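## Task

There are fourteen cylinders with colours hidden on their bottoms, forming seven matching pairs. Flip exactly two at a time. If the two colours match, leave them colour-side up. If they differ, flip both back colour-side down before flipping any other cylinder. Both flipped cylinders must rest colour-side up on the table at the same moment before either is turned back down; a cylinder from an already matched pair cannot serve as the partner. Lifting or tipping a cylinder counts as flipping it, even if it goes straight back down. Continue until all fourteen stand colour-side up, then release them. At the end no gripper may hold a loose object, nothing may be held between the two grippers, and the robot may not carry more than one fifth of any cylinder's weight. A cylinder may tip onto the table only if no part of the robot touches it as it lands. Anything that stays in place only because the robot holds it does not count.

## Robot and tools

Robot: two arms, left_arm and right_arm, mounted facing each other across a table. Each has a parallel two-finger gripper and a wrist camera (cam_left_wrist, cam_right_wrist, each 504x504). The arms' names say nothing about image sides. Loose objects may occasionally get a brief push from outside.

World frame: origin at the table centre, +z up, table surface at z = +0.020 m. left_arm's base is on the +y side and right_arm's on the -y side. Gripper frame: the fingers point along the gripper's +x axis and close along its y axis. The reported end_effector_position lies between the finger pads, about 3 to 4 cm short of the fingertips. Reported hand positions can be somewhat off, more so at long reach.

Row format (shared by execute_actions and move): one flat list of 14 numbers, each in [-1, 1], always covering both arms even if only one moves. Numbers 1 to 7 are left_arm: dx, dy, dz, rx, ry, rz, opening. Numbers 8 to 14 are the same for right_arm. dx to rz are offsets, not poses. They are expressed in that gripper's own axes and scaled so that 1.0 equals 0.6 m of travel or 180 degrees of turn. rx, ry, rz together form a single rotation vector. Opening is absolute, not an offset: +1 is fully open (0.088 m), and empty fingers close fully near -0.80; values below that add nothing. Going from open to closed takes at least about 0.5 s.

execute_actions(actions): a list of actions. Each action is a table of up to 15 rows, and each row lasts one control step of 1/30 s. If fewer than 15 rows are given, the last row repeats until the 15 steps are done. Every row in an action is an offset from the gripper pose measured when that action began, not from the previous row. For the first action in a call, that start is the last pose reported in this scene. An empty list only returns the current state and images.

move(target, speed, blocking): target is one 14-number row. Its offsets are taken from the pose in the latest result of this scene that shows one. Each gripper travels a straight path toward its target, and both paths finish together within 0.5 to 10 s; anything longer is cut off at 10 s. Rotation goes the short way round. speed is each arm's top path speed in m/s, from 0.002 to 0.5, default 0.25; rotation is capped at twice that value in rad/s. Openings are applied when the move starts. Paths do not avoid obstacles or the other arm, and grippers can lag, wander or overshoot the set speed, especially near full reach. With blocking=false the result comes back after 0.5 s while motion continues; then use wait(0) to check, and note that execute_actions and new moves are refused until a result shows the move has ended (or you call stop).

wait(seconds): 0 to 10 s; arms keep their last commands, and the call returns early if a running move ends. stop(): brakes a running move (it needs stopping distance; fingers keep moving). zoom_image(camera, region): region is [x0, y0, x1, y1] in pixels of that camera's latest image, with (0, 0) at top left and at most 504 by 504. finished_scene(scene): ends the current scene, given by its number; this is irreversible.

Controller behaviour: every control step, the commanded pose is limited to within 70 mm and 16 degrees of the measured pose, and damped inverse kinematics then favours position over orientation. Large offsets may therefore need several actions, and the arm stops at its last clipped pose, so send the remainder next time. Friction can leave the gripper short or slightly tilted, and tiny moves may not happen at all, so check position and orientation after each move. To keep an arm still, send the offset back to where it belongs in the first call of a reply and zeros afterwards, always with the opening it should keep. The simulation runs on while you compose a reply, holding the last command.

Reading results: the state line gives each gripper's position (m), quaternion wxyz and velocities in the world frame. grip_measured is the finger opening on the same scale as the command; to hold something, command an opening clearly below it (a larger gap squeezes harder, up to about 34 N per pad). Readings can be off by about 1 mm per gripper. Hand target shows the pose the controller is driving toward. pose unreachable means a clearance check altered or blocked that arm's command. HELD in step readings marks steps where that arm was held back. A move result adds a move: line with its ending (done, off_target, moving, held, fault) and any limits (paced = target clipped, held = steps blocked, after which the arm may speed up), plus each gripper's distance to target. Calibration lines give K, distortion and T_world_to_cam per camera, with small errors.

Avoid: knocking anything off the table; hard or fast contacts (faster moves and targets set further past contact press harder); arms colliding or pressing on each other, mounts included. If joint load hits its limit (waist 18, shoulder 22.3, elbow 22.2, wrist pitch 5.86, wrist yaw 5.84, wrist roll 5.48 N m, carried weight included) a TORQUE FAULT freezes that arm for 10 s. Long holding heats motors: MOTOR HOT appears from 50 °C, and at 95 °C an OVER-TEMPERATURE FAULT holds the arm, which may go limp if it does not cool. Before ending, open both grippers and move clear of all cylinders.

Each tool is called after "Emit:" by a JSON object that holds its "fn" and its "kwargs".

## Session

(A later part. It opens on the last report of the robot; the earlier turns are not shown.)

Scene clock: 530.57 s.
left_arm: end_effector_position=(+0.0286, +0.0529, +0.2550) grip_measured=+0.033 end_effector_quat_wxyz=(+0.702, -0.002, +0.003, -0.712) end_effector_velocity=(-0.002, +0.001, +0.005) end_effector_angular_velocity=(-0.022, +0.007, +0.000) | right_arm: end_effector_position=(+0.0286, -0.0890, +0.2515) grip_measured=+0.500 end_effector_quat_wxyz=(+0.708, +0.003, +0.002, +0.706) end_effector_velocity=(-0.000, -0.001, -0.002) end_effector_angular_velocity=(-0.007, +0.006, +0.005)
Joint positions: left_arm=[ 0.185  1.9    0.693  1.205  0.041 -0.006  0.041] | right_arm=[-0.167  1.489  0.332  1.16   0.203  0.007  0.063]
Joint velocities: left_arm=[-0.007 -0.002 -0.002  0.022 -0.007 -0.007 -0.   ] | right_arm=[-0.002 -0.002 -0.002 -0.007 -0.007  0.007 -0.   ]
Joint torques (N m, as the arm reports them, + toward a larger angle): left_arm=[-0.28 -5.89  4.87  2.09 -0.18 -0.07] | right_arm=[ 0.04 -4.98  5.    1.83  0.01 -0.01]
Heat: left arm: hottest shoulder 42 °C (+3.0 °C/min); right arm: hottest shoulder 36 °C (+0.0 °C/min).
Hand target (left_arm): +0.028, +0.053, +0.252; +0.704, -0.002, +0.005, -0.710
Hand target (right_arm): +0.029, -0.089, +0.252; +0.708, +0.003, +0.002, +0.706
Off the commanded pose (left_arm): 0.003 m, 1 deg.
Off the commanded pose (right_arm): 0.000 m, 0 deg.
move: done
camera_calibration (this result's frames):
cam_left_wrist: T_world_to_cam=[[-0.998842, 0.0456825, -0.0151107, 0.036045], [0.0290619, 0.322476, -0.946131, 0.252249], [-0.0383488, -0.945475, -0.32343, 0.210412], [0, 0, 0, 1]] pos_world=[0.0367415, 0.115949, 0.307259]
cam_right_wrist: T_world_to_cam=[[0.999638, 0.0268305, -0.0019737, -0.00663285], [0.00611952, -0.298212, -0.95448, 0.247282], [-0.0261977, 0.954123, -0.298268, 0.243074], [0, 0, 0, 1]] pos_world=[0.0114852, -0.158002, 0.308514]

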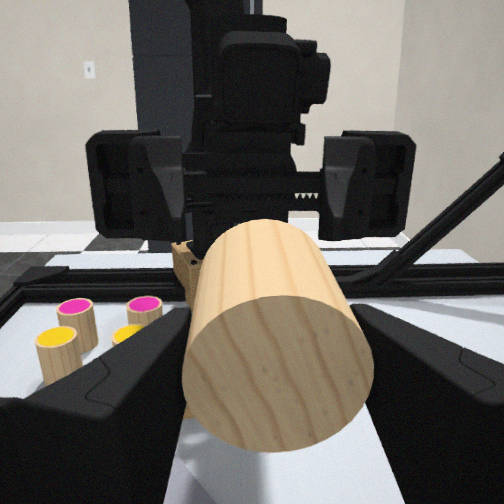

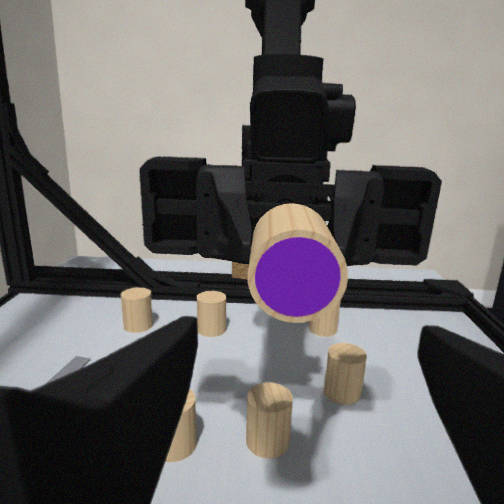

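Emit:
{"fn": "move", "kwargs": {"target": [0,0,0,0,0,0,-0.4,0.117,0,0.005,-0.005,0,0,0.5], "speed": 0.12}}

Emit:
{"fn": "execute_actions", "kwargs": {"actions": [[[0,0,0,0,0,0,-0.4,0,0,0,0,0,0,-0.4]],[[0,0,0,0,0,0,0.5,0,0,0,0,0,0,-0.4]]]}}

Emit:
{"fn": "move", "kwargs": {"target": [-0.07,0,0,0,0,0,0.5,0,0,0,0,0,0,-0.4], "speed": 0.2}}

Emit:
{"fn": "move", "kwargs": {"target": [-0.057,0,-0.167,0,0.497,0,0.5,-0.13,-0.385,-0.175,0,0.503,0,-0.4], "speed": 0.4}}

Scene clock: 536.60 s.
left_arm: end_effector_position=(+0.0284, +0.0529, +0.2545) grip_measured=+0.032 end_effector_quat_wxyz=(+0.702, -0.001, +0.003, -0.712) end_effector_velocity=(-0.002, +0.001, -0.001) end_effector_angular_velocity=(+0.007, +0.008, -0.010) | right_arm: end_effector_position=(+0.0284, -0.0221, +0.2563) grip_measured=+0.500 end_effector_quat_wxyz=(+0.708, +0.002, -0.003, +0.706) end_effector_velocity=(-0.000, +0.002, -0.005) end_effector_angular_velocity=(-0.022, -0.011, +0.005)
Joint positions: left_arm=[ 0.184  1.901  0.692  1.206  0.041 -0.006  0.041] | right_arm=[-0.213  1.713  0.591  1.129  0.158 -0.003  0.063]
Joint velocities: left_arm=[-0.002 -0.002 -0.002 -0.007  0.007 -0.007 -0.   ] | right_arm=[-0.002  0.007  0.007 -0.022 -0.007 -0.007 -0.   ]
Joint torques (N m, as the arm reports them, + toward a larger angle): left_arm=[-0.12 -6.55  5.25  1.68  0.02  0.01] | right_arm=[-0.21 -5.48  6.5   1.64 -0.14 -0.18]
Heat: left arm: hottest shoulder 41 °C (+2.0 °C/min); right arm: hottest shoulder 36 °C (-1.0 °C/min).
Hand target (left_arm): +0.028, +0.053, +0.255; +0.702, -0.002, +0.003, -0.712
Hand target (right_arm): +0.029, -0.019, +0.255; +0.708, -0.002, -0.004, +0.706
Off the commanded pose (left_arm): 0.000 m, 0 deg.
Off the commanded pose (right_arm): 0.004 m, 0 deg.
move: done
camera_calibration (this result's frames):
cam_left_wrist: T_world_to_cam=[[-0.998842, 0.045694, -0.0150556, 0.0359005], [0.0290427, 0.323197, -0.945886, 0.251687], [-0.0383553, -0.945228, -0.32415, 0.210449], [0, 0, 0, 1]] pos_world=[0.0366211, 0.115937, 0.306825]
cam_right_wrist: T_world_to_cam=[[0.999627, 0.0263942, 0.00707309, -0.0104931], [0.0145226, -0.293901, -0.955726, 0.271966], [-0.0231468, 0.955471, -0.294175, 0.179599], [0, 0, 0, 1]] pos_world=[0.0106967, -0.0913932, 0.312833]

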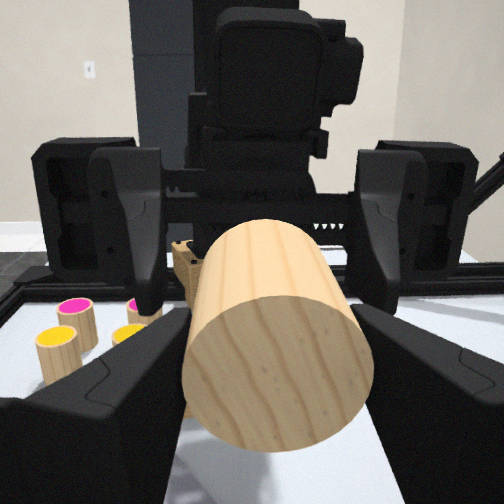

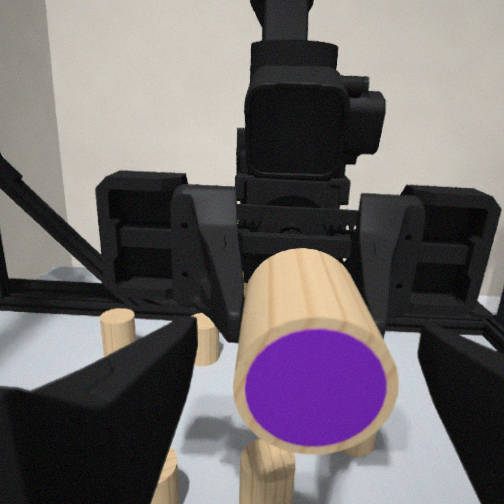

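Scene clock: 537.60 s.
left_arm: end_effector_position=(+0.0284, +0.0529, +0.2545) grip_measured=+0.492 end_effector_quat_wxyz=(+0.702, -0.001, +0.003, -0.712) end_effector_velocity=(+0.002, +0.000, -0.007) end_effector_angular_velocity=(+0.027, -0.007, +0.020) | right_arm: end_effector_position=(+0.0284, -0.0221, +0.2563) grip_measured=+0.024 end_effector_quat_wxyz=(+0.708, +0.002, -0.003, +0.706) end_effector_velocity=(-0.002, -0.000, -0.004) end_effector_angular_velocity=(-0.012, -0.009, +0.010)
Joint positions: left_arm=[ 0.184  1.901  0.692  1.206  0.041 -0.006  0.063] | right_arm=[-0.213  1.713  0.591  1.129  0.158 -0.003  0.04 ]
Joint velocities: left_arm=[-0.002  0.002 -0.002 -0.022 -0.022  0.007  0.004] | right_arm=[ 0.002  0.002 -0.002 -0.007 -0.007 -0.007 -0.   ]
Joint torques (N m, as the arm reports them, + toward a larger angle): left_arm=[-0.04 -6.42  5.25  1.75  0.03  0.01] | right_arm=[ 0.06 -6.92  5.18  1.85  0.    0.  ]
Heat: left arm: hottest shoulder 41 °C (+2.0 °C/min); right arm: hottest shoulder 36 °C (-1.0 °C/min).
Hand target (left_arm): +0.028, +0.053, +0.254; +0.702, -0.001, +0.003, -0.712
Hand target (right_arm): +0.028, -0.022, +0.256; +0.708, +0.002, -0.003, +0.706
Off the commanded pose (left_arm): 0.000 m, 0 deg.
Off the commanded pose (right_arm): 0.000 m, 0 deg.
Step readings (end_effector_position; steps 1 to 15: 1st action; 16 to 30: 2nd action):
0: left_arm (+0.0284, +0.0529, +0.2545) | right_arm (+0.0284, -0.0221, +0.2563)
1: left_arm (+0.0284, +0.0529, +0.2545) | right_arm (+0.0284, -0.0221, +0.2563)
2: left_arm (+0.0284, +0.0529, +0.2545) | right_arm (+0.0284, -0.0221, +0.2563)
4: left_arm (+0.0284, +0.0529, +0.2545) | right_arm (+0.0284, -0.0221, +0.2563)
8: left_arm (+0.0284, +0.0529, +0.2545) | right_arm (+0.0284, -0.0221, +0.2563)
15: left_arm (+0.0284, +0.0529, +0.2545) | right_arm (+0.0284, -0.0221, +0.2563)
16: left_arm (+0.0284, +0.0529, +0.2545) | right_arm (+0.0284, -0.0221, +0.2563)
17: left_arm (+0.0284, +0.0529, +0.2545) | right_arm (+0.0284, -0.0221, +0.2563)
19: left_arm (+0.0284, +0.0529, +0.2545) | right_arm (+0.0284, -0.0221, +0.2563)
23: left_arm (+0.0284, +0.0529, +0.2545) | right_arm (+0.0284, -0.0221, +0.2563)
30: end_effector_position above
camera_calibration (this result's frames):
cam_left_wrist: T_world_to_cam=[[-0.998825, 0.046075, -0.0150547, 0.0358222], [0.0291651, 0.323186, -0.945886, 0.251686], [-0.0387162, -0.945213, -0.32415, 0.210457], [0, 0, 0, 1]] pos_world=[0.0365878, 0.115934, 0.306825]
cam_right_wrist: T_world_to_cam=[[0.999627, 0.0263942, 0.00707309, -0.0104931], [0.0145226, -0.293901, -0.955726, 0.271966], [-0.0231468, 0.955471, -0.294175, 0.179599], [0, 0, 0, 1]] pos_world=[0.0106967, -0.0913932, 0.312833]

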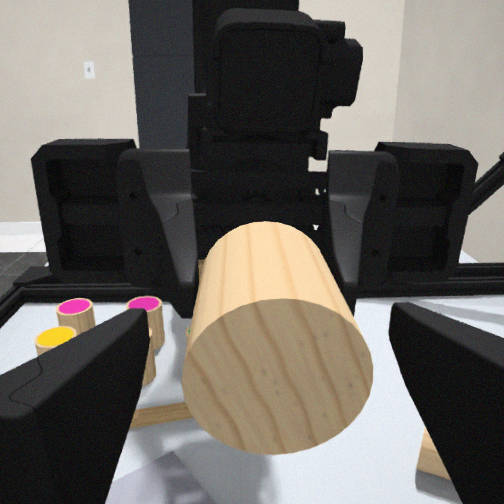

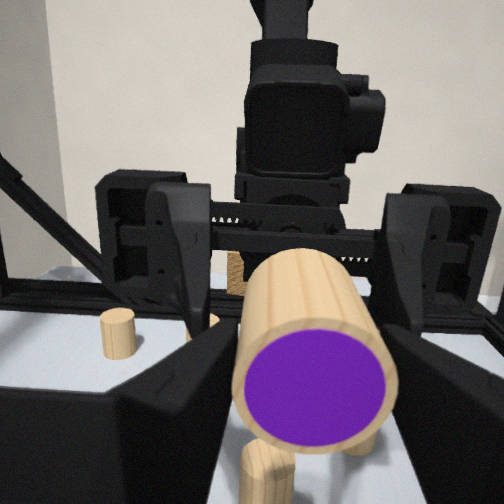

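Scene clock: 538.43 s.
left_arm: end_effector_position=(+0.0284, +0.0929, +0.2514) grip_measured=+0.500 end_effector_quat_wxyz=(+0.703, +0.002, +0.006, -0.711) end_effector_velocity=(-0.000, +0.003, -0.006) end_effector_angular_velocity=(+0.027, +0.023, +0.005) | right_arm: end_effector_position=(+0.0284, -0.0221, +0.2563) grip_measured=+0.024 end_effector_quat_wxyz=(+0.708, +0.002, -0.003, +0.706) end_effector_velocity=(+0.000, -0.001, -0.003) end_effector_angular_velocity=(-0.017, -0.025, +0.005)
Joint positions: left_arm=[ 0.187  1.797  0.524  1.261  0.041 -0.006  0.063] | right_arm=[-0.213  1.713  0.591  1.129  0.158 -0.003  0.04 ]
Joint velocities: left_arm=[-0.002 -0.007 -0.012 -0.022 -0.007 -0.022 -0.   ] | right_arm=[-0.002 -0.007 -0.002 -0.022 -0.007 -0.022 -0.   ]
Joint torques (N m, as the arm reports them, + toward a larger angle): left_arm=[ 0.23 -6.66  4.38  2.    0.18  0.  ] | right_arm=[ 0.06 -6.91  5.15  1.84  0.02  0.  ]
Heat: left arm: hottest shoulder 41 °C (+2.0 °C/min); right arm: hottest shoulder 36 °C (-1.0 °C/min).
Hand target (left_arm): +0.029, +0.095, +0.255; +0.702, -0.001, +0.003, -0.712
Hand target (right_arm): +0.028, -0.022, +0.256; +0.708, +0.002, -0.003, +0.706
Off the commanded pose (left_arm): 0.004 m, 1 deg.
Off the commanded pose (right_arm): 0.000 m, 0 deg.
move: done
camera_calibration (this result's frames):
cam_left_wrist: T_world_to_cam=[[-0.998948, 0.0435368, -0.0144097, 0.0340555], [0.0280526, 0.331546, -0.943022, 0.234413], [-0.0362787, -0.942434, -0.332418, 0.248992], [0, 0, 0, 1]] pos_world=[0.0364768, 0.155457, 0.304317]
cam_right_wrist: T_world_to_cam=[[0.999627, 0.0263942, 0.00707309, -0.0104931], [0.0145226, -0.293901, -0.955726, 0.271966], [-0.0231468, 0.955471, -0.294175, 0.179599], [0, 0, 0, 1]] pos_world=[0.0106967, -0.0913932, 0.312833]

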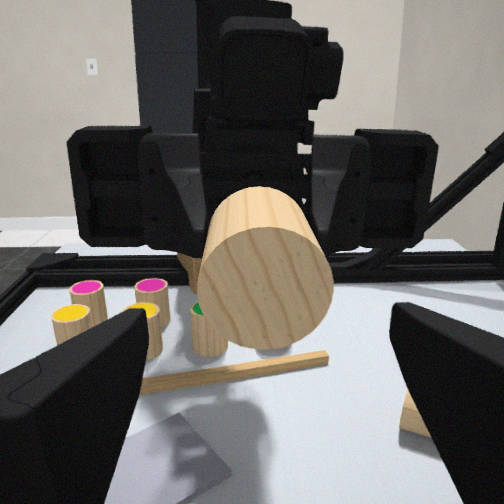

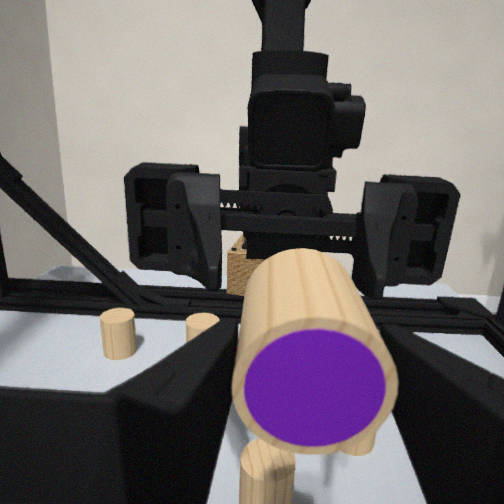

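Scene clock: 541.03 s.
left_arm: end_effector_position=(+0.0282, +0.1291, +0.1518) grip_measured=+0.500 end_effector_quat_wxyz=(+0.496, +0.495, +0.505, -0.504) end_effector_velocity=(-0.002, +0.000, -0.003) end_effector_angular_velocity=(+0.012, +0.008, +0.005) | right_arm: end_effector_position=(+0.2585, -0.1007, +0.1565) grip_measured=+0.024 end_effector_quat_wxyz=(+0.509, -0.499, +0.499, +0.494) end_effector_velocity=(-0.000, +0.000, -0.001) end_effector_angular_velocity=(-0.003, +0.010, +0.005)
Joint positions: left_arm=[ 0.18   2.081  1.545 -1.034  0.018  0.021  0.063] | right_arm=[-0.849  2.081  1.666 -1.144  0.011 -0.465  0.04 ]
Joint velocities: left_arm=[-0.002  0.012  0.007 -0.007  0.007 -0.007 -0.   ] | right_arm=[-0.002  0.007  0.007 -0.007 -0.007 -0.007 -0.   ]
Joint torques (N m, as the arm reports them, + toward a larger angle): left_arm=[-0.27 -7.26  6.9   0.02 -0.2   0.07] | right_arm=[-0.01 -8.42  6.96 -0.06  0.08 -0.14]
Heat: left arm: hottest shoulder 41 °C (+2.0 °C/min); right arm: hottest shoulder 36 °C (-1.0 °C/min).
Hand target (left_arm): +0.028, +0.127, +0.151; +0.496, +0.498, +0.503, -0.503
Hand target (right_arm): +0.260, -0.099, +0.153; +0.506, -0.502, +0.499, +0.493
Off the commanded pose (left_arm): 0.001 m, 1 deg.
Off the commanded pose (right_arm): 0.005 m, 1 deg.
move: done
camera_calibration (this result's frames):
cam_left_wrist: T_world_to_cam=[[-0.998552, 0.019555, 0.0501206, 0.0240614], [0.034564, 0.94709, 0.319102, -0.14279], [-0.0412287, 0.320372, -0.946394, 0.180297], [0, 0, 0, 1]] pos_world=[0.0363954, 0.0770025, 0.214991]
cam_right_wrist: T_world_to_cam=[[0.999854, -0.010091, -0.0137555, -0.238225], [-0.00557927, -0.955381, 0.295324, -0.107069], [-0.0161219, -0.295205, -0.955298, 0.206284], [0, 0, 0, 1]] pos_world=[0.240919, -0.0437999, 0.225406]

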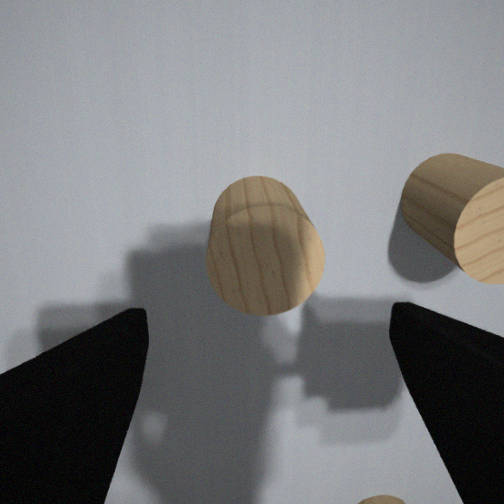

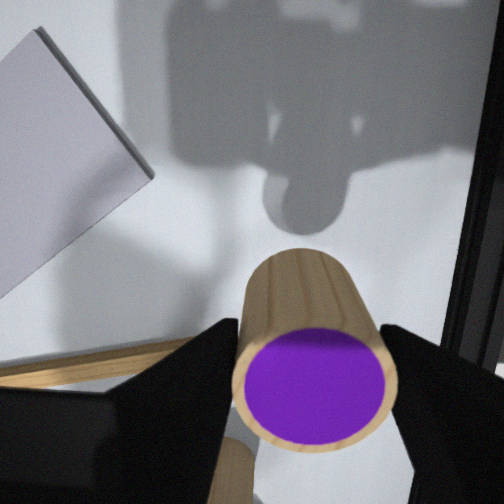

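Emit:
{"fn": "move", "kwargs": {"target": [0.108,-0.002,0.006,0,0,0,0.5,0.117,0,0,0,0.004,0,-0.4], "speed": 0.07}}

Scene clock: 544.20 s.
left_arm: end_effector_position=(+0.0272, +0.1239, +0.0914) grip_measured=+0.500 end_effector_quat_wxyz=(+0.499, +0.492, +0.502, -0.507) end_effector_velocity=(-0.000, -0.001, +0.000) end_effector_angular_velocity=(-0.007, +0.007, +0.024) | right_arm: end_effector_position=(+0.2612, -0.0966, +0.0968) grip_measured=+0.024 end_effector_quat_wxyz=(+0.514, -0.498, +0.494, +0.494) end_effector_velocity=(-0.004, -0.003, -0.003) end_effector_angular_velocity=(-0.012, +0.014, +0.010)
Joint positions: left_arm=[ 0.177  2.181  1.446 -0.824  0.018  0.02   0.063] | right_arm=[-0.849  2.153  1.532 -0.925  0.014 -0.465  0.04 ]
Joint velocities: left_arm=[ 0.002 -0.002 -0.002  0.007  0.007 -0.022 -0.   ] | right_arm=[ 0.002  0.002 -0.007 -0.007 -0.007 -0.007 -0.   ]
Joint torques (N m, as the arm reports them, + toward a larger angle): left_arm=[-0.45 -7.47  4.86  0.48 -0.01 -0.1 ] | right_arm=[ 0.09 -8.35  3.61  0.67  0.09  0.  ]
Heat: left arm: hottest shoulder 42 °C (+3.0 °C/min); right arm: hottest shoulder 37 °C (+0.0 °C/min).
Hand target (left_arm): +0.026, +0.126, +0.087; +0.496, +0.495, +0.505, -0.504
Hand target (right_arm): +0.259, -0.101, +0.087; +0.506, -0.502, +0.502, +0.490
Off the commanded pose (left_arm): 0.005 m, 1 deg.
Off the commanded pose (right_arm): 0.011 m, 1 deg.
move: off_target (right_arm)
camera_calibration (this result's frames):
cam_left_wrist: T_world_to_cam=[[-0.998539, 0.0211917, 0.0497122, 0.026093], [0.0355848, 0.950159, 0.309728, -0.118056], [-0.0406708, 0.311045, -0.949525, 0.126191], [0, 0, 0, 1]] pos_world=[0.0353882, 0.0723676, 0.15509]
cam_right_wrist: T_world_to_cam=[[0.99993, -0.0104099, -0.00566445, -0.242522], [-0.00836443, -0.958506, 0.28495, -0.0841198], [-0.00839571, -0.284883, -0.958526, 0.149836], [0, 0, 0, 1]] pos_world=[0.243059, -0.0404683, 0.166218]

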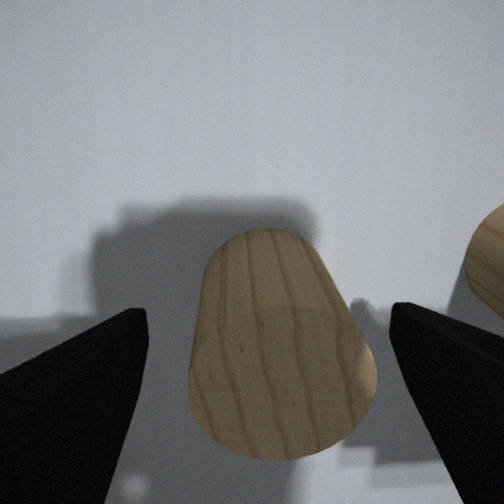

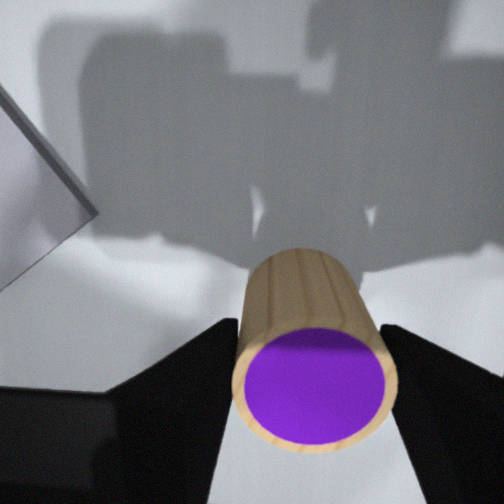

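Contact.

Emit:
{"fn": "execute_actions", "kwargs": {"actions": [[[0,0,0,0,0,0,-0.4,0,0,0,0,0,0,0.5]]]}}

Emit:
{"fn": "move", "kwargs": {"target": [-0.16,0,0,0,0,0,-0.4,-0.105,0,0,0,0,0,0.5], "speed": 0.3}}

Emit:
{"fn": "move", "kwargs": {"target": [-0.112,0,0.122,0,-0.502,0,-0.4,-0.16,0.39,0.01,0,-0.495,0,0.5], "speed": 0.4}}

Scene clock: 546.37 s.
left_arm: end_effector_position=(+0.0273, +0.1239, +0.0914) grip_measured=+0.034 end_effector_quat_wxyz=(+0.499, +0.493, +0.501, -0.507) end_effector_velocity=(-0.002, +0.002, +0.002) end_effector_angular_velocity=(+0.003, -0.007, +0.000) | right_arm: end_effector_position=(+0.2611, -0.0965, +0.0966) grip_measured=+0.493 end_effector_quat_wxyz=(+0.514, -0.498, +0.494, +0.494) end_effector_velocity=(+0.002, -0.002, +0.001) end_effector_angular_velocity=(-0.006, -0.006, +0.019)
Joint positions: left_arm=[ 0.177  2.181  1.446 -0.824  0.016  0.019  0.041] | right_arm=[-0.849  2.153  1.531 -0.923  0.014 -0.465  0.063]
Joint velocities: left_arm=[-0.007 -0.007 -0.002 -0.007 -0.007 -0.007 -0.   ] | right_arm=[-0.002 -0.002  0.002 -0.007  0.007 -0.022  0.004]
Joint torques (N m, as the arm reports them, + toward a larger angle): left_arm=[-0.08 -8.24  5.44  0.24  0.03  0.01] | right_arm=[  0.05 -10.28   5.33   0.03  -0.02  -0.01]
Heat: left arm: hottest shoulder 42 °C (+3.0 °C/min); right arm: hottest shoulder 37 °C (+0.0 °C/min).
Hand target (left_arm): +0.027, +0.124, +0.092; +0.499, +0.492, +0.502, -0.507
Hand target (right_arm): +0.261, -0.097, +0.097; +0.514, -0.498, +0.494, +0.494
Off the commanded pose (left_arm): 0.000 m, 0 deg.
Off the commanded pose (right_arm): 0.000 m, 0 deg.
Step readings (end_effector_position):
0: left_arm (+0.0272, +0.1237, +0.0914) | right_arm (+0.2611, -0.0965, +0.0966)
1: left_arm (+0.0272, +0.1237, +0.0914) | right_arm (+0.2611, -0.0965, +0.0966)
2: left_arm (+0.0272, +0.1237, +0.0914) | right_arm (+0.2611, -0.0965, +0.0966)
4: left_arm (+0.0272, +0.1238, +0.0914) | right_arm (+0.2611, -0.0965, +0.0966)
8: left_arm (+0.0273, +0.1239, +0.0914) | right_arm (+0.2611, -0.0965, +0.0966)
15: end_effector_position above
camera_calibration (this result's frames):
cam_left_wrist: T_world_to_cam=[[-0.998614, 0.0211731, 0.048194, 0.0263147], [0.0350976, 0.950148, 0.309818, -0.118053], [-0.0392316, 0.31108, -0.949574, 0.126151], [0, 0, 0, 1]] pos_world=[0.0353707, 0.0723678, 0.155096]
cam_right_wrist: T_world_to_cam=[[0.999935, -0.0100265, -0.00549154, -0.24241], [-0.008049, -0.958605, 0.284625, -0.0839646], [-0.00811803, -0.284562, -0.958623, 0.149625], [0, 0, 0, 1]] pos_world=[0.242933, -0.0403418, 0.166001]

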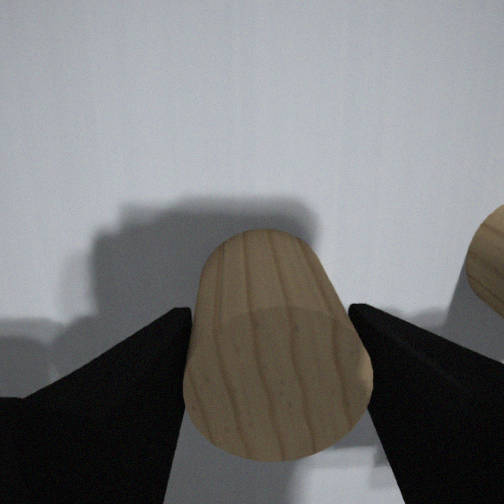

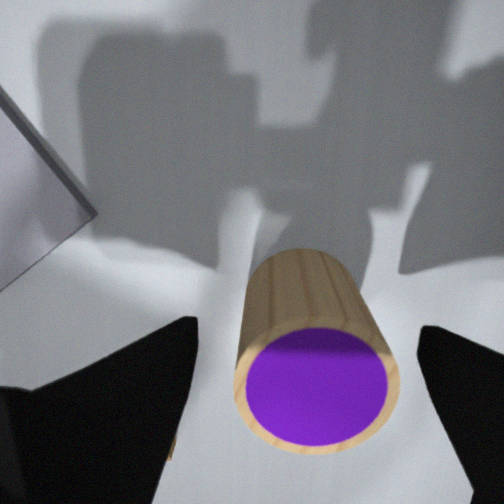

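Scene clock: 547.27 s.
left_arm: end_effector_position=(+0.0274, +0.1268, +0.1822) grip_measured=+0.034 end_effector_quat_wxyz=(+0.496, +0.496, +0.505, -0.503) end_effector_velocity=(-0.002, +0.003, +0.003) end_effector_angular_velocity=(+0.012, +0.008, +0.020) | right_arm: end_effector_position=(+0.2593, -0.0999, +0.1551) grip_measured=+0.500 end_effector_quat_wxyz=(+0.510, -0.499, +0.498, +0.493) end_effector_velocity=(-0.000, -0.001, +0.002) end_effector_angular_velocity=(-0.006, -0.005, +0.010)
Joint positions: left_arm=[ 0.177  2.064  1.643 -1.152  0.016  0.02   0.041] | right_arm=[-0.849  2.085  1.666 -1.139  0.014 -0.465  0.063]
Joint velocities: left_arm=[-0.002 -0.002  0.007 -0.022  0.007 -0.022  0.   ] | right_arm=[ 0.002 -0.002  0.002 -0.007  0.007 -0.007  0.   ]
Joint torques (N m, as the arm reports them, + toward a larger angle): left_arm=[ 0.22 -8.71  7.    0.02  0.    0.08] | right_arm=[  0.21 -10.52   6.97  -0.14  -0.03   0.03]
Heat: left arm: hottest shoulder 42 °C (+3.0 °C/min); right arm: hottest shoulder 37 °C (+0.0 °C/min).
Hand target (left_arm): +0.028, +0.124, +0.187; +0.499, +0.493, +0.501, -0.507
Hand target (right_arm): +0.260, -0.097, +0.159; +0.514, -0.498, +0.494, +0.494
Off the commanded pose (left_arm): 0.006 m, 1 deg.
Off the commanded pose (right_arm): 0.005 m, 1 deg.
move: done
camera_calibration (this result's frames):
cam_left_wrist: T_world_to_cam=[[-0.998601, 0.020545, 0.0487263, 0.0219507], [0.0351804, 0.946053, 0.322097, -0.150692], [-0.0394802, 0.323361, -0.945452, 0.209131], [0, 0, 0, 1]] pos_world=[0.0354779, 0.0744869, 0.245191]
cam_right_wrist: T_world_to_cam=[[0.999888, -0.0101159, -0.011024, -0.239465], [-0.0064138, -0.955468, 0.295026, -0.105671], [-0.0135176, -0.294922, -0.955426, 0.204622], [0, 0, 0, 1]] pos_world=[0.241527, -0.0430403, 0.224037]

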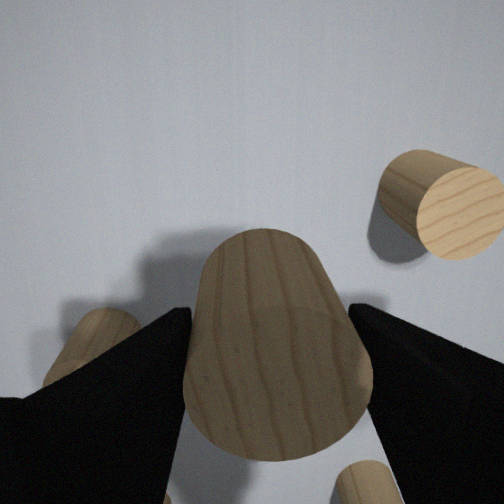

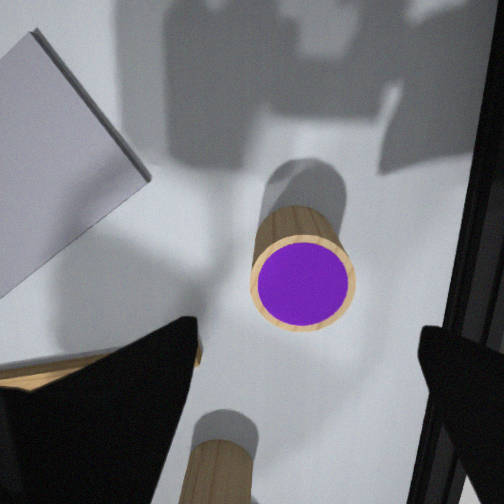

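Scene clock: 549.83 s.
left_arm: end_effector_position=(+0.0282, +0.0542, +0.2524) grip_measured=+0.034 end_effector_quat_wxyz=(+0.705, -0.005, +0.001, -0.709) end_effector_velocity=(-0.000, +0.000, -0.005) end_effector_angular_velocity=(+0.007, +0.008, +0.005) | right_arm: end_effector_position=(+0.0243, -0.0914, +0.2559) grip_measured=+0.500 end_effector_quat_wxyz=(+0.710, +0.006, -0.001, +0.704) end_effector_velocity=(+0.000, -0.001, +0.001) end_effector_angular_velocity=(+0.017, -0.003, -0.005)
Joint positions: left_arm=[ 0.179  1.913  0.683  1.236  0.027 -0.008  0.041] | right_arm=[-0.142  1.469  0.332  1.148  0.234  0.004  0.063]
Joint velocities: left_arm=[-0.002  0.012 -0.002  0.007 -0.007 -0.007  0.   ] | right_arm=[ 0.002  0.012 -0.007  0.037  0.007 -0.007 -0.   ]
Joint torques (N m, as the arm reports them, + toward a larger angle): left_arm=[ 0.06 -5.84  4.88  2.15  0.07 -0.09] | right_arm=[ 0.35 -3.87  3.49  1.96  0.13 -0.2 ]
Heat: left arm: hottest shoulder 42 °C (+3.0 °C/min); right arm: hottest shoulder 37 °C (+0.0 °C/min).
Hand target (left_arm): +0.028, +0.055, +0.250; +0.705, -0.006, +0.003, -0.709
Hand target (right_arm): +0.024, -0.093, +0.248; +0.710, -0.005, +0.002, +0.704
Off the commanded pose (left_arm): 0.003 m, 1 deg.
Off the commanded pose (right_arm): 0.009 m, 2 deg.
move: off_target (right_arm)
camera_calibration (this result's frames):
cam_left_wrist: T_world_to_cam=[[-0.999228, 0.0368006, -0.0137277, 0.0356906], [0.0246285, 0.314778, -0.948846, 0.250616], [-0.0305969, -0.948452, -0.315441, 0.208731], [0, 0, 0, 1]] pos_world=[0.0358773, 0.117769, 0.304128]
cam_right_wrist: T_world_to_cam=[[0.999768, 0.0214908, -0.00138497, -0.00287749], [0.00492579, -0.290811, -0.956768, 0.252073], [-0.0209644, 0.956539, -0.290849, 0.244706], [0, 0, 0, 1]] pos_world=[0.0067653, -0.160704, 0.312344]

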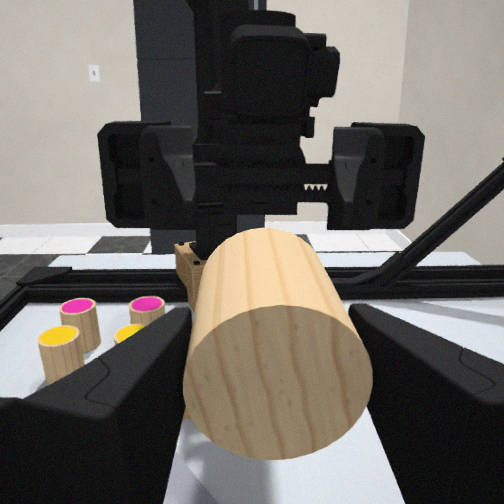

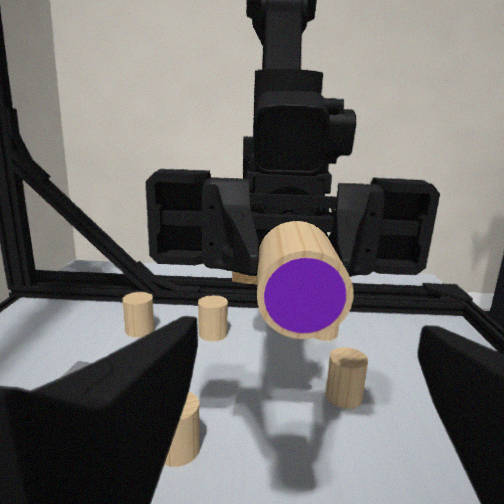

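Emit:
{"fn": "move", "kwargs": {"target": [0,0,0,0,0,0,-0.4,0.1225,-0.006,-0.013,-0.005,0.003,0,0.5], "speed": 0.12}}

Scene clock: 552.70 s.
left_arm: end_effector_position=(+0.0282, +0.0542, +0.2519) grip_measured=+0.033 end_effector_quat_wxyz=(+0.705, -0.005, +0.001, -0.709) end_effector_velocity=(-0.000, +0.000, -0.007) end_effector_angular_velocity=(+0.027, +0.008, +0.005) | right_arm: end_effector_position=(+0.0280, -0.0211, +0.2505) grip_measured=+0.500 end_effector_quat_wxyz=(+0.710, +0.001, -0.002, +0.704) end_effector_velocity=(+0.002, +0.002, -0.002) end_effector_angular_velocity=(-0.007, -0.009, -0.000)
Joint positions: left_arm=[ 0.179  1.914  0.683  1.237  0.027 -0.008  0.041] | right_arm=[-0.209  1.738  0.588  1.155  0.167 -0.003  0.063]
Joint velocities: left_arm=[-0.002  0.002 -0.002 -0.022 -0.007 -0.007 -0.   ] | right_arm=[-0.007  0.007  0.007 -0.007 -0.007 -0.007 -0.   ]
Joint torques (N m, as the arm reports them, + toward a larger angle): left_arm=[-0.02 -6.5   5.15  1.7  -0.02  0.02] | right_arm=[-0.28 -5.79  6.34  1.61 -0.1  -0.19]
Heat: left arm: hottest shoulder 42 °C (+2.0 °C/min); right arm: hottest shoulder 37 °C (+0.0 °C/min).
Hand target (left_arm): +0.028, +0.054, +0.252; +0.705, -0.005, +0.001, -0.709
Hand target (right_arm): +0.028, -0.018, +0.249; +0.710, -0.003, -0.003, +0.704
Off the commanded pose (left_arm): 0.000 m, 0 deg.
Off the commanded pose (right_arm): 0.004 m, 0 deg.
move: done
camera_calibration (this result's frames):
cam_left_wrist: T_world_to_cam=[[-0.999229, 0.0368111, -0.0136825, 0.0356754], [0.0246123, 0.315501, -0.948606, 0.250126], [-0.0306024, -0.948211, -0.316164, 0.208723], [0, 0, 0, 1]] pos_world=[0.0358792, 0.117686, 0.30375]
cam_right_wrist: T_world_to_cam=[[0.999752, 0.0210689, 0.00727537, -0.0102935], [0.0131843, -0.295783, -0.955164, 0.266543], [-0.0179723, 0.955023, -0.295987, 0.177204], [0, 0, 0, 1]] pos_world=[0.00996152, -0.0901781, 0.307117]

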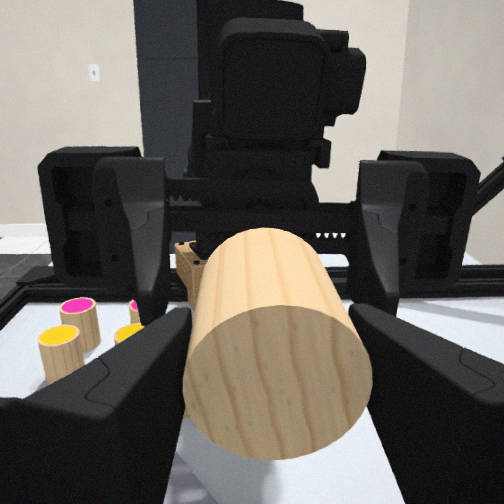

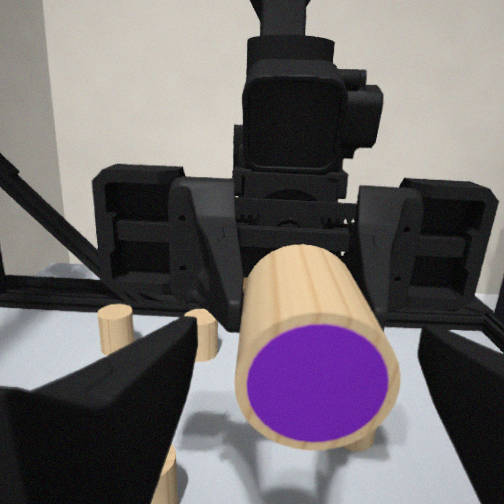

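Emit:
{"fn": "execute_actions", "kwargs": {"actions": [[[0,0,0,0,0,0,-0.4,0,0,0,0,0,0,-0.4]],[[0,0,0,0,0,0,0.5,0,0,0,0,0,0,-0.4]]]}}

Emit:
{"fn": "move", "kwargs": {"target": [-0.07,0,0,0,0,0,0.5,0,0,0,0,0,0,-0.4], "speed": 0.2}}

Emit:
{"fn": "move", "kwargs": {"target": [-0.407,0.127,-0.165,0,0.497,0,0.5,-0.023,-0.378,-0.16,0,0.506,0,-0.4], "speed": 0.4}}

Scene clock: 556.80 s.
left_arm: end_effector_position=(+0.0280, +0.0542, +0.2519) grip_measured=+0.492 end_effector_quat_wxyz=(+0.705, -0.005, +0.001, -0.709) end_effector_velocity=(-0.005, -0.000, +0.000) end_effector_angular_velocity=(+0.002, +0.007, -0.015) | right_arm: end_effector_position=(+0.0282, -0.0208, +0.2503) grip_measured=+0.027 end_effector_quat_wxyz=(+0.710, +0.001, -0.002, +0.704) end_effector_velocity=(+0.000, -0.000, -0.005) end_effector_angular_velocity=(-0.022, -0.011, +0.005)
Joint positions: left_arm=[ 0.179  1.914  0.683  1.237  0.027 -0.008  0.063] | right_arm=[-0.21   1.739  0.589  1.155  0.166 -0.003  0.04 ]
Joint velocities: left_arm=[-0.007 -0.002  0.002 -0.007  0.007 -0.007  0.003] | right_arm=[-0.002 -0.002 -0.002 -0.022 -0.007 -0.007 -0.   ]
Joint torques (N m, as the arm reports them, + toward a larger angle): left_arm=[-0.07 -6.37  5.16  1.73  0.    0.01] | right_arm=[ 0.1  -6.98  4.99  1.84  0.02  0.  ]
Heat: left arm: hottest shoulder 42 °C (+2.0 °C/min); right arm: hottest shoulder 37 °C (-1.0 °C/min).
Hand target (left_arm): +0.028, +0.054, +0.252; +0.705, -0.005, +0.001, -0.709
Hand target (right_arm): +0.028, -0.021, +0.250; +0.710, +0.001, -0.003, +0.704
Off the commanded pose (left_arm): 0.000 m, 0 deg.
Off the commanded pose (right_arm): 0.000 m, 0 deg.
Step readings (end_effector_position; steps 1 to 15: 1st action; 16 to 30: 2nd action):
0: left_arm (+0.0282, +0.0542, +0.2519) | right_arm (+0.0281, -0.0208, +0.2505)
1: left_arm (+0.0282, +0.0542, +0.2519) | right_arm (+0.0281, -0.0208, +0.2503)
2: left_arm (+0.0282, +0.0542, +0.2519) | right_arm (+0.0281, -0.0208, +0.2503)
4: left_arm (+0.0281, +0.0542, +0.2519) | right_arm (+0.0282, -0.0208, +0.2503)
8: left_arm (+0.0280, +0.0542, +0.2519) | right_arm (+0.0282, -0.0208, +0.2505)
15: left_arm (+0.0279, +0.0542, +0.2519) | right_arm (+0.0282, -0.0208, +0.2505)
16: left_arm (+0.0279, +0.0542, +0.2519) | right_arm (+0.0282, -0.0208, +0.2505)
17: left_arm (+0.0279, +0.0542, +0.2519) | right_arm (+0.0282, -0.0208, +0.2505)
19: left_arm (+0.0280, +0.0542, +0.2519) | right_arm (+0.0282, -0.0208, +0.2503)
23: left_arm (+0.0280, +0.0542, +0.2519) | right_arm (+0.0282, -0.0208, +0.2505)
30: end_effector_position above
camera_calibration (this result's frames):
cam_left_wrist: T_world_to_cam=[[-0.999214, 0.0371923, -0.0136825, 0.0354771], [0.0247326, 0.315492, -0.948606, 0.250128], [-0.0309641, -0.948199, -0.316164, 0.208725], [0, 0, 0, 1]] pos_world=[0.0357259, 0.11768, 0.30375]
cam_right_wrist: T_world_to_cam=[[0.999748, 0.0210699, 0.00771255, -0.0105777], [0.013609, -0.296145, -0.955046, 0.266462], [-0.0178387, 0.954911, -0.296357, 0.17694], [0, 0, 0, 1]] pos_world=[0.0101051, -0.0898275, 0.307002]

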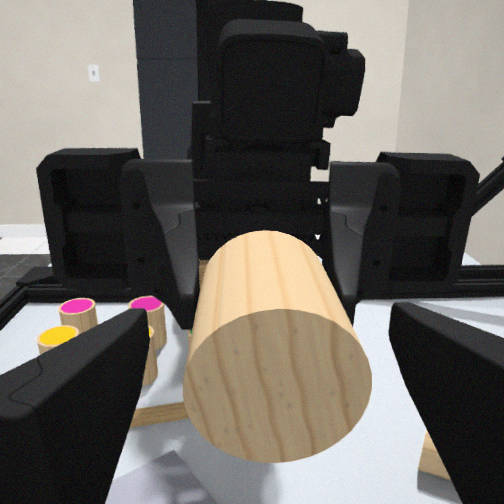

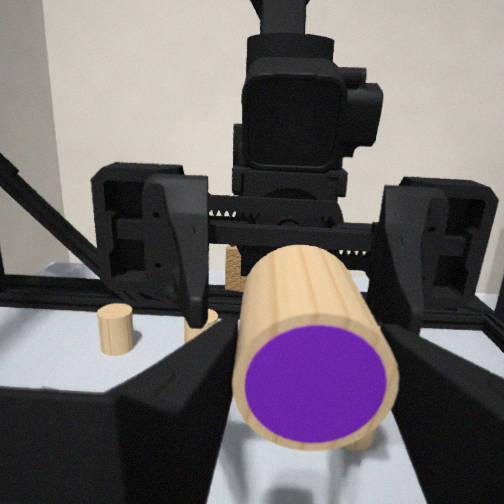

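Scene clock: 557.63 s.
left_arm: end_effector_position=(+0.0273, +0.0943, +0.2483) grip_measured=+0.500 end_effector_quat_wxyz=(+0.705, -0.002, +0.004, -0.709) end_effector_velocity=(-0.002, +0.003, +0.001) end_effector_angular_velocity=(+0.002, -0.007, -0.010) | right_arm: end_effector_position=(+0.0282, -0.0208, +0.2503) grip_measured=+0.027 end_effector_quat_wxyz=(+0.710, +0.001, -0.002, +0.704) end_effector_velocity=(+0.000, -0.001, +0.002) end_effector_angular_velocity=(+0.007, -0.006, +0.005)
Joint positions: left_arm=[ 0.179  1.815  0.514  1.297  0.027 -0.008  0.063] | right_arm=[-0.21   1.739  0.589  1.155  0.166 -0.003  0.04 ]
Joint velocities: left_arm=[-0.002 -0.017 -0.012 -0.007  0.007  0.007 -0.   ] | right_arm=[-0.002 -0.002 -0.002  0.007 -0.007 -0.007 -0.   ]
Joint torques (N m, as the arm reports them, + toward a larger angle): left_arm=[ 0.19 -6.59  4.23  2.03  0.12  0.  ] | right_arm=[ 0.05 -6.98  5.03  1.85  0.    0.  ]
Heat: left arm: hottest shoulder 42 °C (+2.0 °C/min); right arm: hottest shoulder 37 °C (-1.0 °C/min).
Hand target (left_arm): +0.028, +0.096, +0.252; +0.705, -0.005, +0.001, -0.709
Hand target (right_arm): +0.028, -0.021, +0.250; +0.710, +0.001, -0.002, +0.704
Off the commanded pose (left_arm): 0.004 m, 1 deg.
Off the commanded pose (right_arm): 0.000 m, 0 deg.
move: done
camera_calibration (this result's frames):
cam_left_wrist: T_world_to_cam=[[-0.999231, 0.0369389, -0.0131169, 0.0330976], [0.0244094, 0.324531, -0.94556, 0.232459], [-0.030671, -0.945153, -0.325183, 0.247519], [0, 0, 0, 1]] pos_world=[0.0349896, 0.157281, 0.300727]
cam_right_wrist: T_world_to_cam=[[0.999748, 0.0210699, 0.00771255, -0.0105777], [0.013609, -0.296145, -0.955046, 0.266462], [-0.0178387, 0.954911, -0.296357, 0.17694], [0, 0, 0, 1]] pos_world=[0.0101051, -0.0898275, 0.307002]

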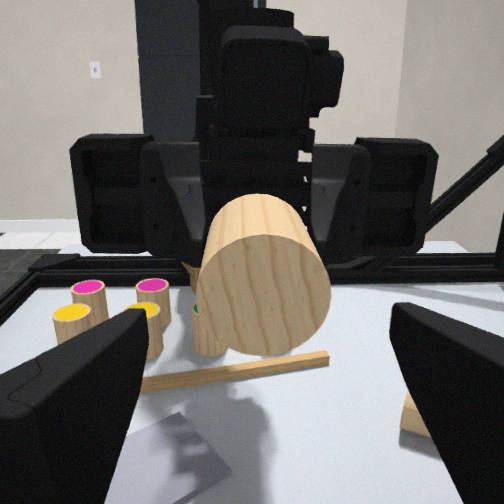

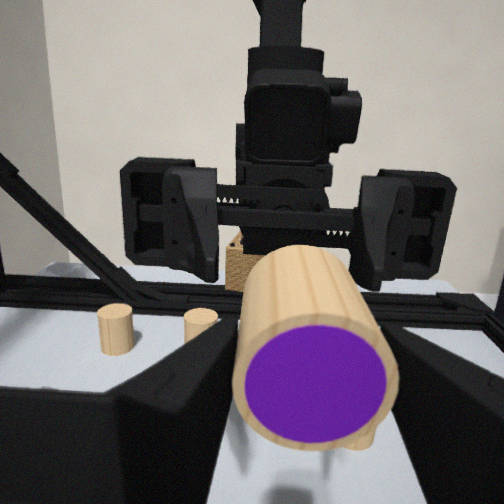

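Scene clock: 560.30 s.
left_arm: end_effector_position=(+0.1006, +0.3393, +0.1482) grip_measured=+0.500 end_effector_quat_wxyz=(+0.499, +0.493, +0.502, -0.505) end_effector_velocity=(-0.000, +0.002, +0.001) end_effector_angular_velocity=(+0.005, -0.006, +0.005) | right_arm: end_effector_position=(+0.2548, -0.0365, +0.1616) grip_measured=+0.025 end_effector_quat_wxyz=(+0.508, -0.500, +0.503, +0.489) end_effector_velocity=(+0.001, -0.003, -0.002) end_effector_angular_velocity=(-0.023, +0.002, +0.005)
Joint positions: left_arm=[ 0.582  1.369  0.698 -0.898  0.017  0.422  0.063] | right_arm=[-0.775  2.34   2.107 -1.336  0.016 -0.385  0.04 ]
Joint velocities: left_arm=[-0.002 -0.007 -0.002 -0.007 -0.007 -0.007 -0.   ] | right_arm=[-0.002  0.012  0.012 -0.022  0.007 -0.007 -0.   ]
Joint torques (N m, as the arm reports them, + toward a larger angle): left_arm=[ 0.15 -2.75  6.64  0.07 -0.16  0.12] | right_arm=[  0.01 -10.11   7.16  -0.08   0.11  -0.19]
Heat: left arm: hottest shoulder 42 °C (+2.0 °C/min); right arm: hottest shoulder 37 °C (-1.0 °C/min).
Hand target (left_arm): +0.103, +0.338, +0.150; +0.500, +0.495, +0.501, -0.503
Hand target (right_arm): +0.256, -0.035, +0.157; +0.504, -0.503, +0.504, +0.489
Off the commanded pose (left_arm): 0.004 m, 1 deg.
Off the commanded pose (right_arm): 0.007 m, 1 deg.
move: done
camera_calibration (this result's frames):
cam_left_wrist: T_world_to_cam=[[-0.998729, 0.0183212, 0.0469643, 0.093351], [0.0321049, 0.949423, 0.312353, -0.342717], [-0.0388663, 0.313464, -0.948804, 0.11502], [0, 0, 0, 1]] pos_world=[0.108706, 0.287618, 0.211796]
cam_right_wrist: T_world_to_cam=[[0.99977, -0.0167338, -0.013418, -0.234058], [-0.0118508, -0.952369, 0.304718, -0.0470402], [-0.017878, -0.304489, -0.952348, 0.22971], [0, 0, 0, 1]] pos_world=[0.237553, 0.0212276, 0.229957]

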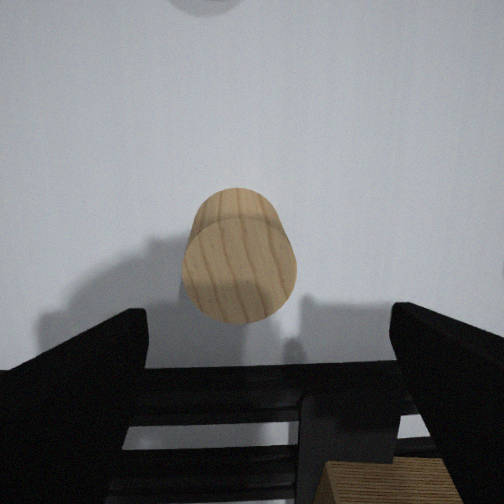

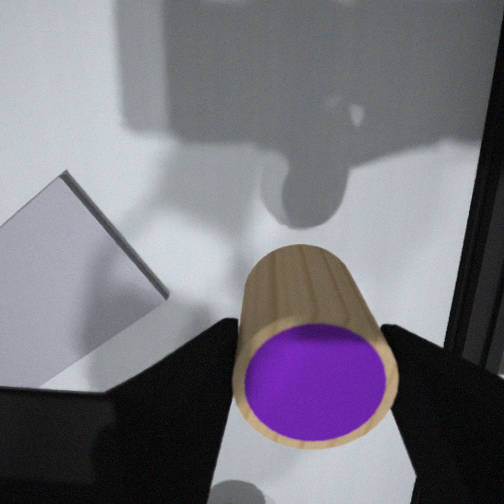

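Emit:
{"fn": "move", "kwargs": {"target": [0.107,0.015,0.003,0,0,0,0.5,0.119,0,0,0,0.003,0,-0.4], "speed": 0.07}}

Scene clock: 563.37 s.
left_arm: end_effector_position=(+0.1092, +0.3354, +0.0864) grip_measured=+0.500 end_effector_quat_wxyz=(+0.502, +0.492, +0.500, -0.506) end_effector_velocity=(+0.000, +0.001, -0.002) end_effector_angular_velocity=(+0.006, -0.005, +0.005) | right_arm: end_effector_position=(+0.2565, -0.0327, +0.1008) grip_measured=+0.025 end_effector_quat_wxyz=(+0.514, -0.497, +0.497, +0.492) end_effector_velocity=(-0.001, -0.002, +0.000) end_effector_angular_velocity=(-0.004, +0.009, +0.020)
Joint positions: left_arm=[ 0.613  1.562  0.569 -0.568  0.017  0.451  0.063] | right_arm=[-0.775  2.371  1.919 -1.099  0.017 -0.385  0.04 ]
Joint velocities: left_arm=[-0.002  0.007 -0.002  0.007 -0.007 -0.007 -0.   ] | right_arm=[-0.002 -0.002 -0.002 -0.007 -0.007 -0.022 -0.001]
Joint torques (N m, as the arm reports them, + toward a larger angle): left_arm=[ 0.13 -3.15  4.05  0.5   0.03  0.11] | right_arm=[ -0.04 -10.11   4.05   0.29   0.1   -0.05]
Heat: left arm: hottest shoulder 41 °C (+1.0 °C/min); right arm: hottest shoulder 38 °C (+0.0 °C/min).
Hand target (left_arm): +0.109, +0.338, +0.084; +0.499, +0.493, +0.502, -0.505
Hand target (right_arm): +0.256, -0.037, +0.090; +0.506, -0.502, +0.505, +0.487
Off the commanded pose (left_arm): 0.003 m, 0 deg.
Off the commanded pose (right_arm): 0.011 m, 2 deg.
move: off_target (right_arm)
camera_calibration (this result's frames):
cam_left_wrist: T_world_to_cam=[[-0.998905, 0.0174873, 0.0433868, 0.105583], [0.0299441, 0.951606, 0.305858, -0.319955], [-0.0359385, 0.306823, -0.951088, 0.0600157], [0, 0, 0, 1]] pos_world=[0.117205, 0.28421, 0.15036]
cam_right_wrist: T_world_to_cam=[[0.999843, -0.0165775, -0.00625239, -0.237251], [-0.0140632, -0.957213, 0.289041, -0.02287], [-0.0107764, -0.288907, -0.957296, 0.172193], [0, 0, 0, 1]] pos_world=[0.238748, 0.0239235, 0.169967]

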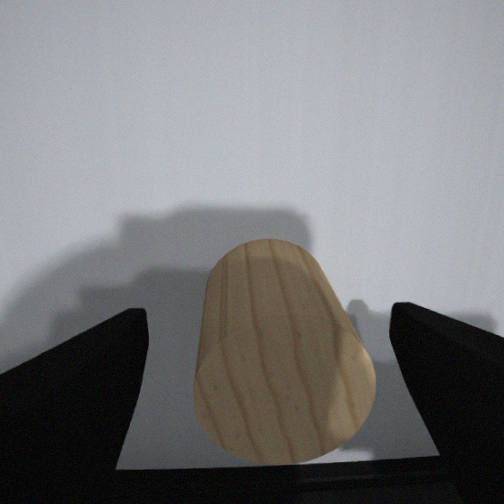

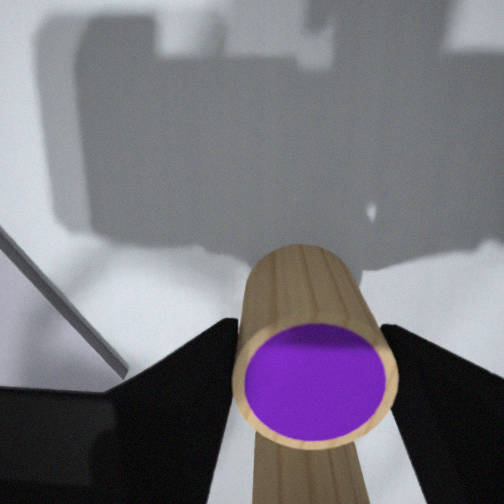

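Emit:
{"fn": "move", "kwargs": {"target": [0.006,0,-0.006,0,0,0,0.5,0.02,0,-0.004,0,0.006,0,-0.4], "speed": 0.04}}

Scene clock: 565.50 s.
left_arm: end_effector_position=(+0.1094, +0.3373, +0.0838) grip_measured=+0.500 end_effector_quat_wxyz=(+0.503, +0.491, +0.500, -0.506) end_effector_velocity=(+0.001, -0.001, -0.000) end_effector_angular_velocity=(-0.003, -0.010, +0.005) | right_arm: end_effector_position=(+0.2576, -0.0308, +0.1007) grip_measured=+0.025 end_effector_quat_wxyz=(+0.517, -0.497, +0.493, +0.492) end_effector_velocity=(-0.003, -0.001, +0.000) end_effector_angular_velocity=(-0.004, +0.009, +0.010)
Joint positions: left_arm=[ 0.618  1.563  0.556 -0.552  0.017  0.455  0.063] | right_arm=[-0.775  2.372  1.919 -1.089  0.019 -0.385  0.04 ]
Joint velocities: left_arm=[-0.002 -0.002 -0.002  0.007 -0.007 -0.007 -0.   ] | right_arm=[ 0.002 -0.002 -0.002 -0.007 -0.007 -0.007 -0.   ]
Joint torques (N m, as the arm reports them, + toward a larger angle): left_arm=[ 0.19 -3.63  4.03  0.51  0.01  0.1 ] | right_arm=[ 0.01 -9.98  4.01  0.52  0.16 -0.02]
Heat: left arm: hottest shoulder 41 °C (+1.0 °C/min); right arm: hottest shoulder 39 °C (+1.0 °C/min).
Hand target (left_arm): +0.109, +0.339, +0.083; +0.502, +0.492, +0.500, -0.506
Hand target (right_arm): +0.257, -0.035, +0.089; +0.509, -0.502, +0.502, +0.487
Off the commanded pose (left_arm): 0.002 m, 0 deg.
Off the commanded pose (right_arm): 0.013 m, 2 deg.
move: off_target (right_arm)
camera_calibration (this result's frames):
cam_left_wrist: T_world_to_cam=[[-0.998971, 0.016433, 0.042275, 0.106294], [0.0285254, 0.952278, 0.303897, -0.320902], [-0.0352636, 0.30479, -0.951767, 0.0576563], [0, 0, 0, 1]] pos_world=[0.117371, 0.286268, 0.147903]
cam_right_wrist: T_world_to_cam=[[0.999862, -0.0166069, -0.000511407, -0.238963], [-0.0157918, -0.959453, 0.281425, -0.0199368], [-0.00516428, -0.281378, -0.959583, 0.171643], [0, 0, 0, 1]] pos_world=[0.239502, 0.0251998, 0.170195]

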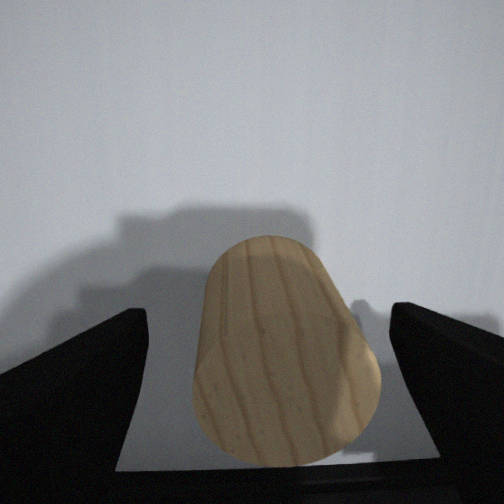

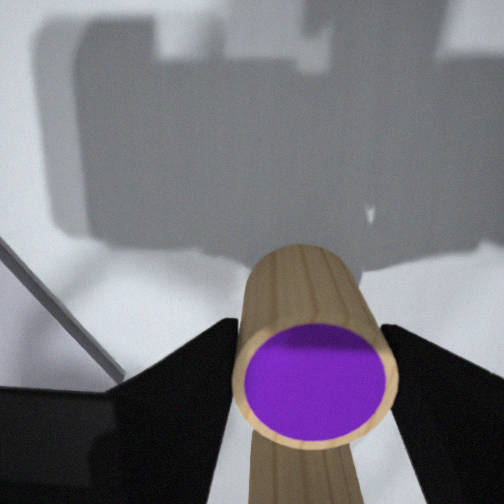

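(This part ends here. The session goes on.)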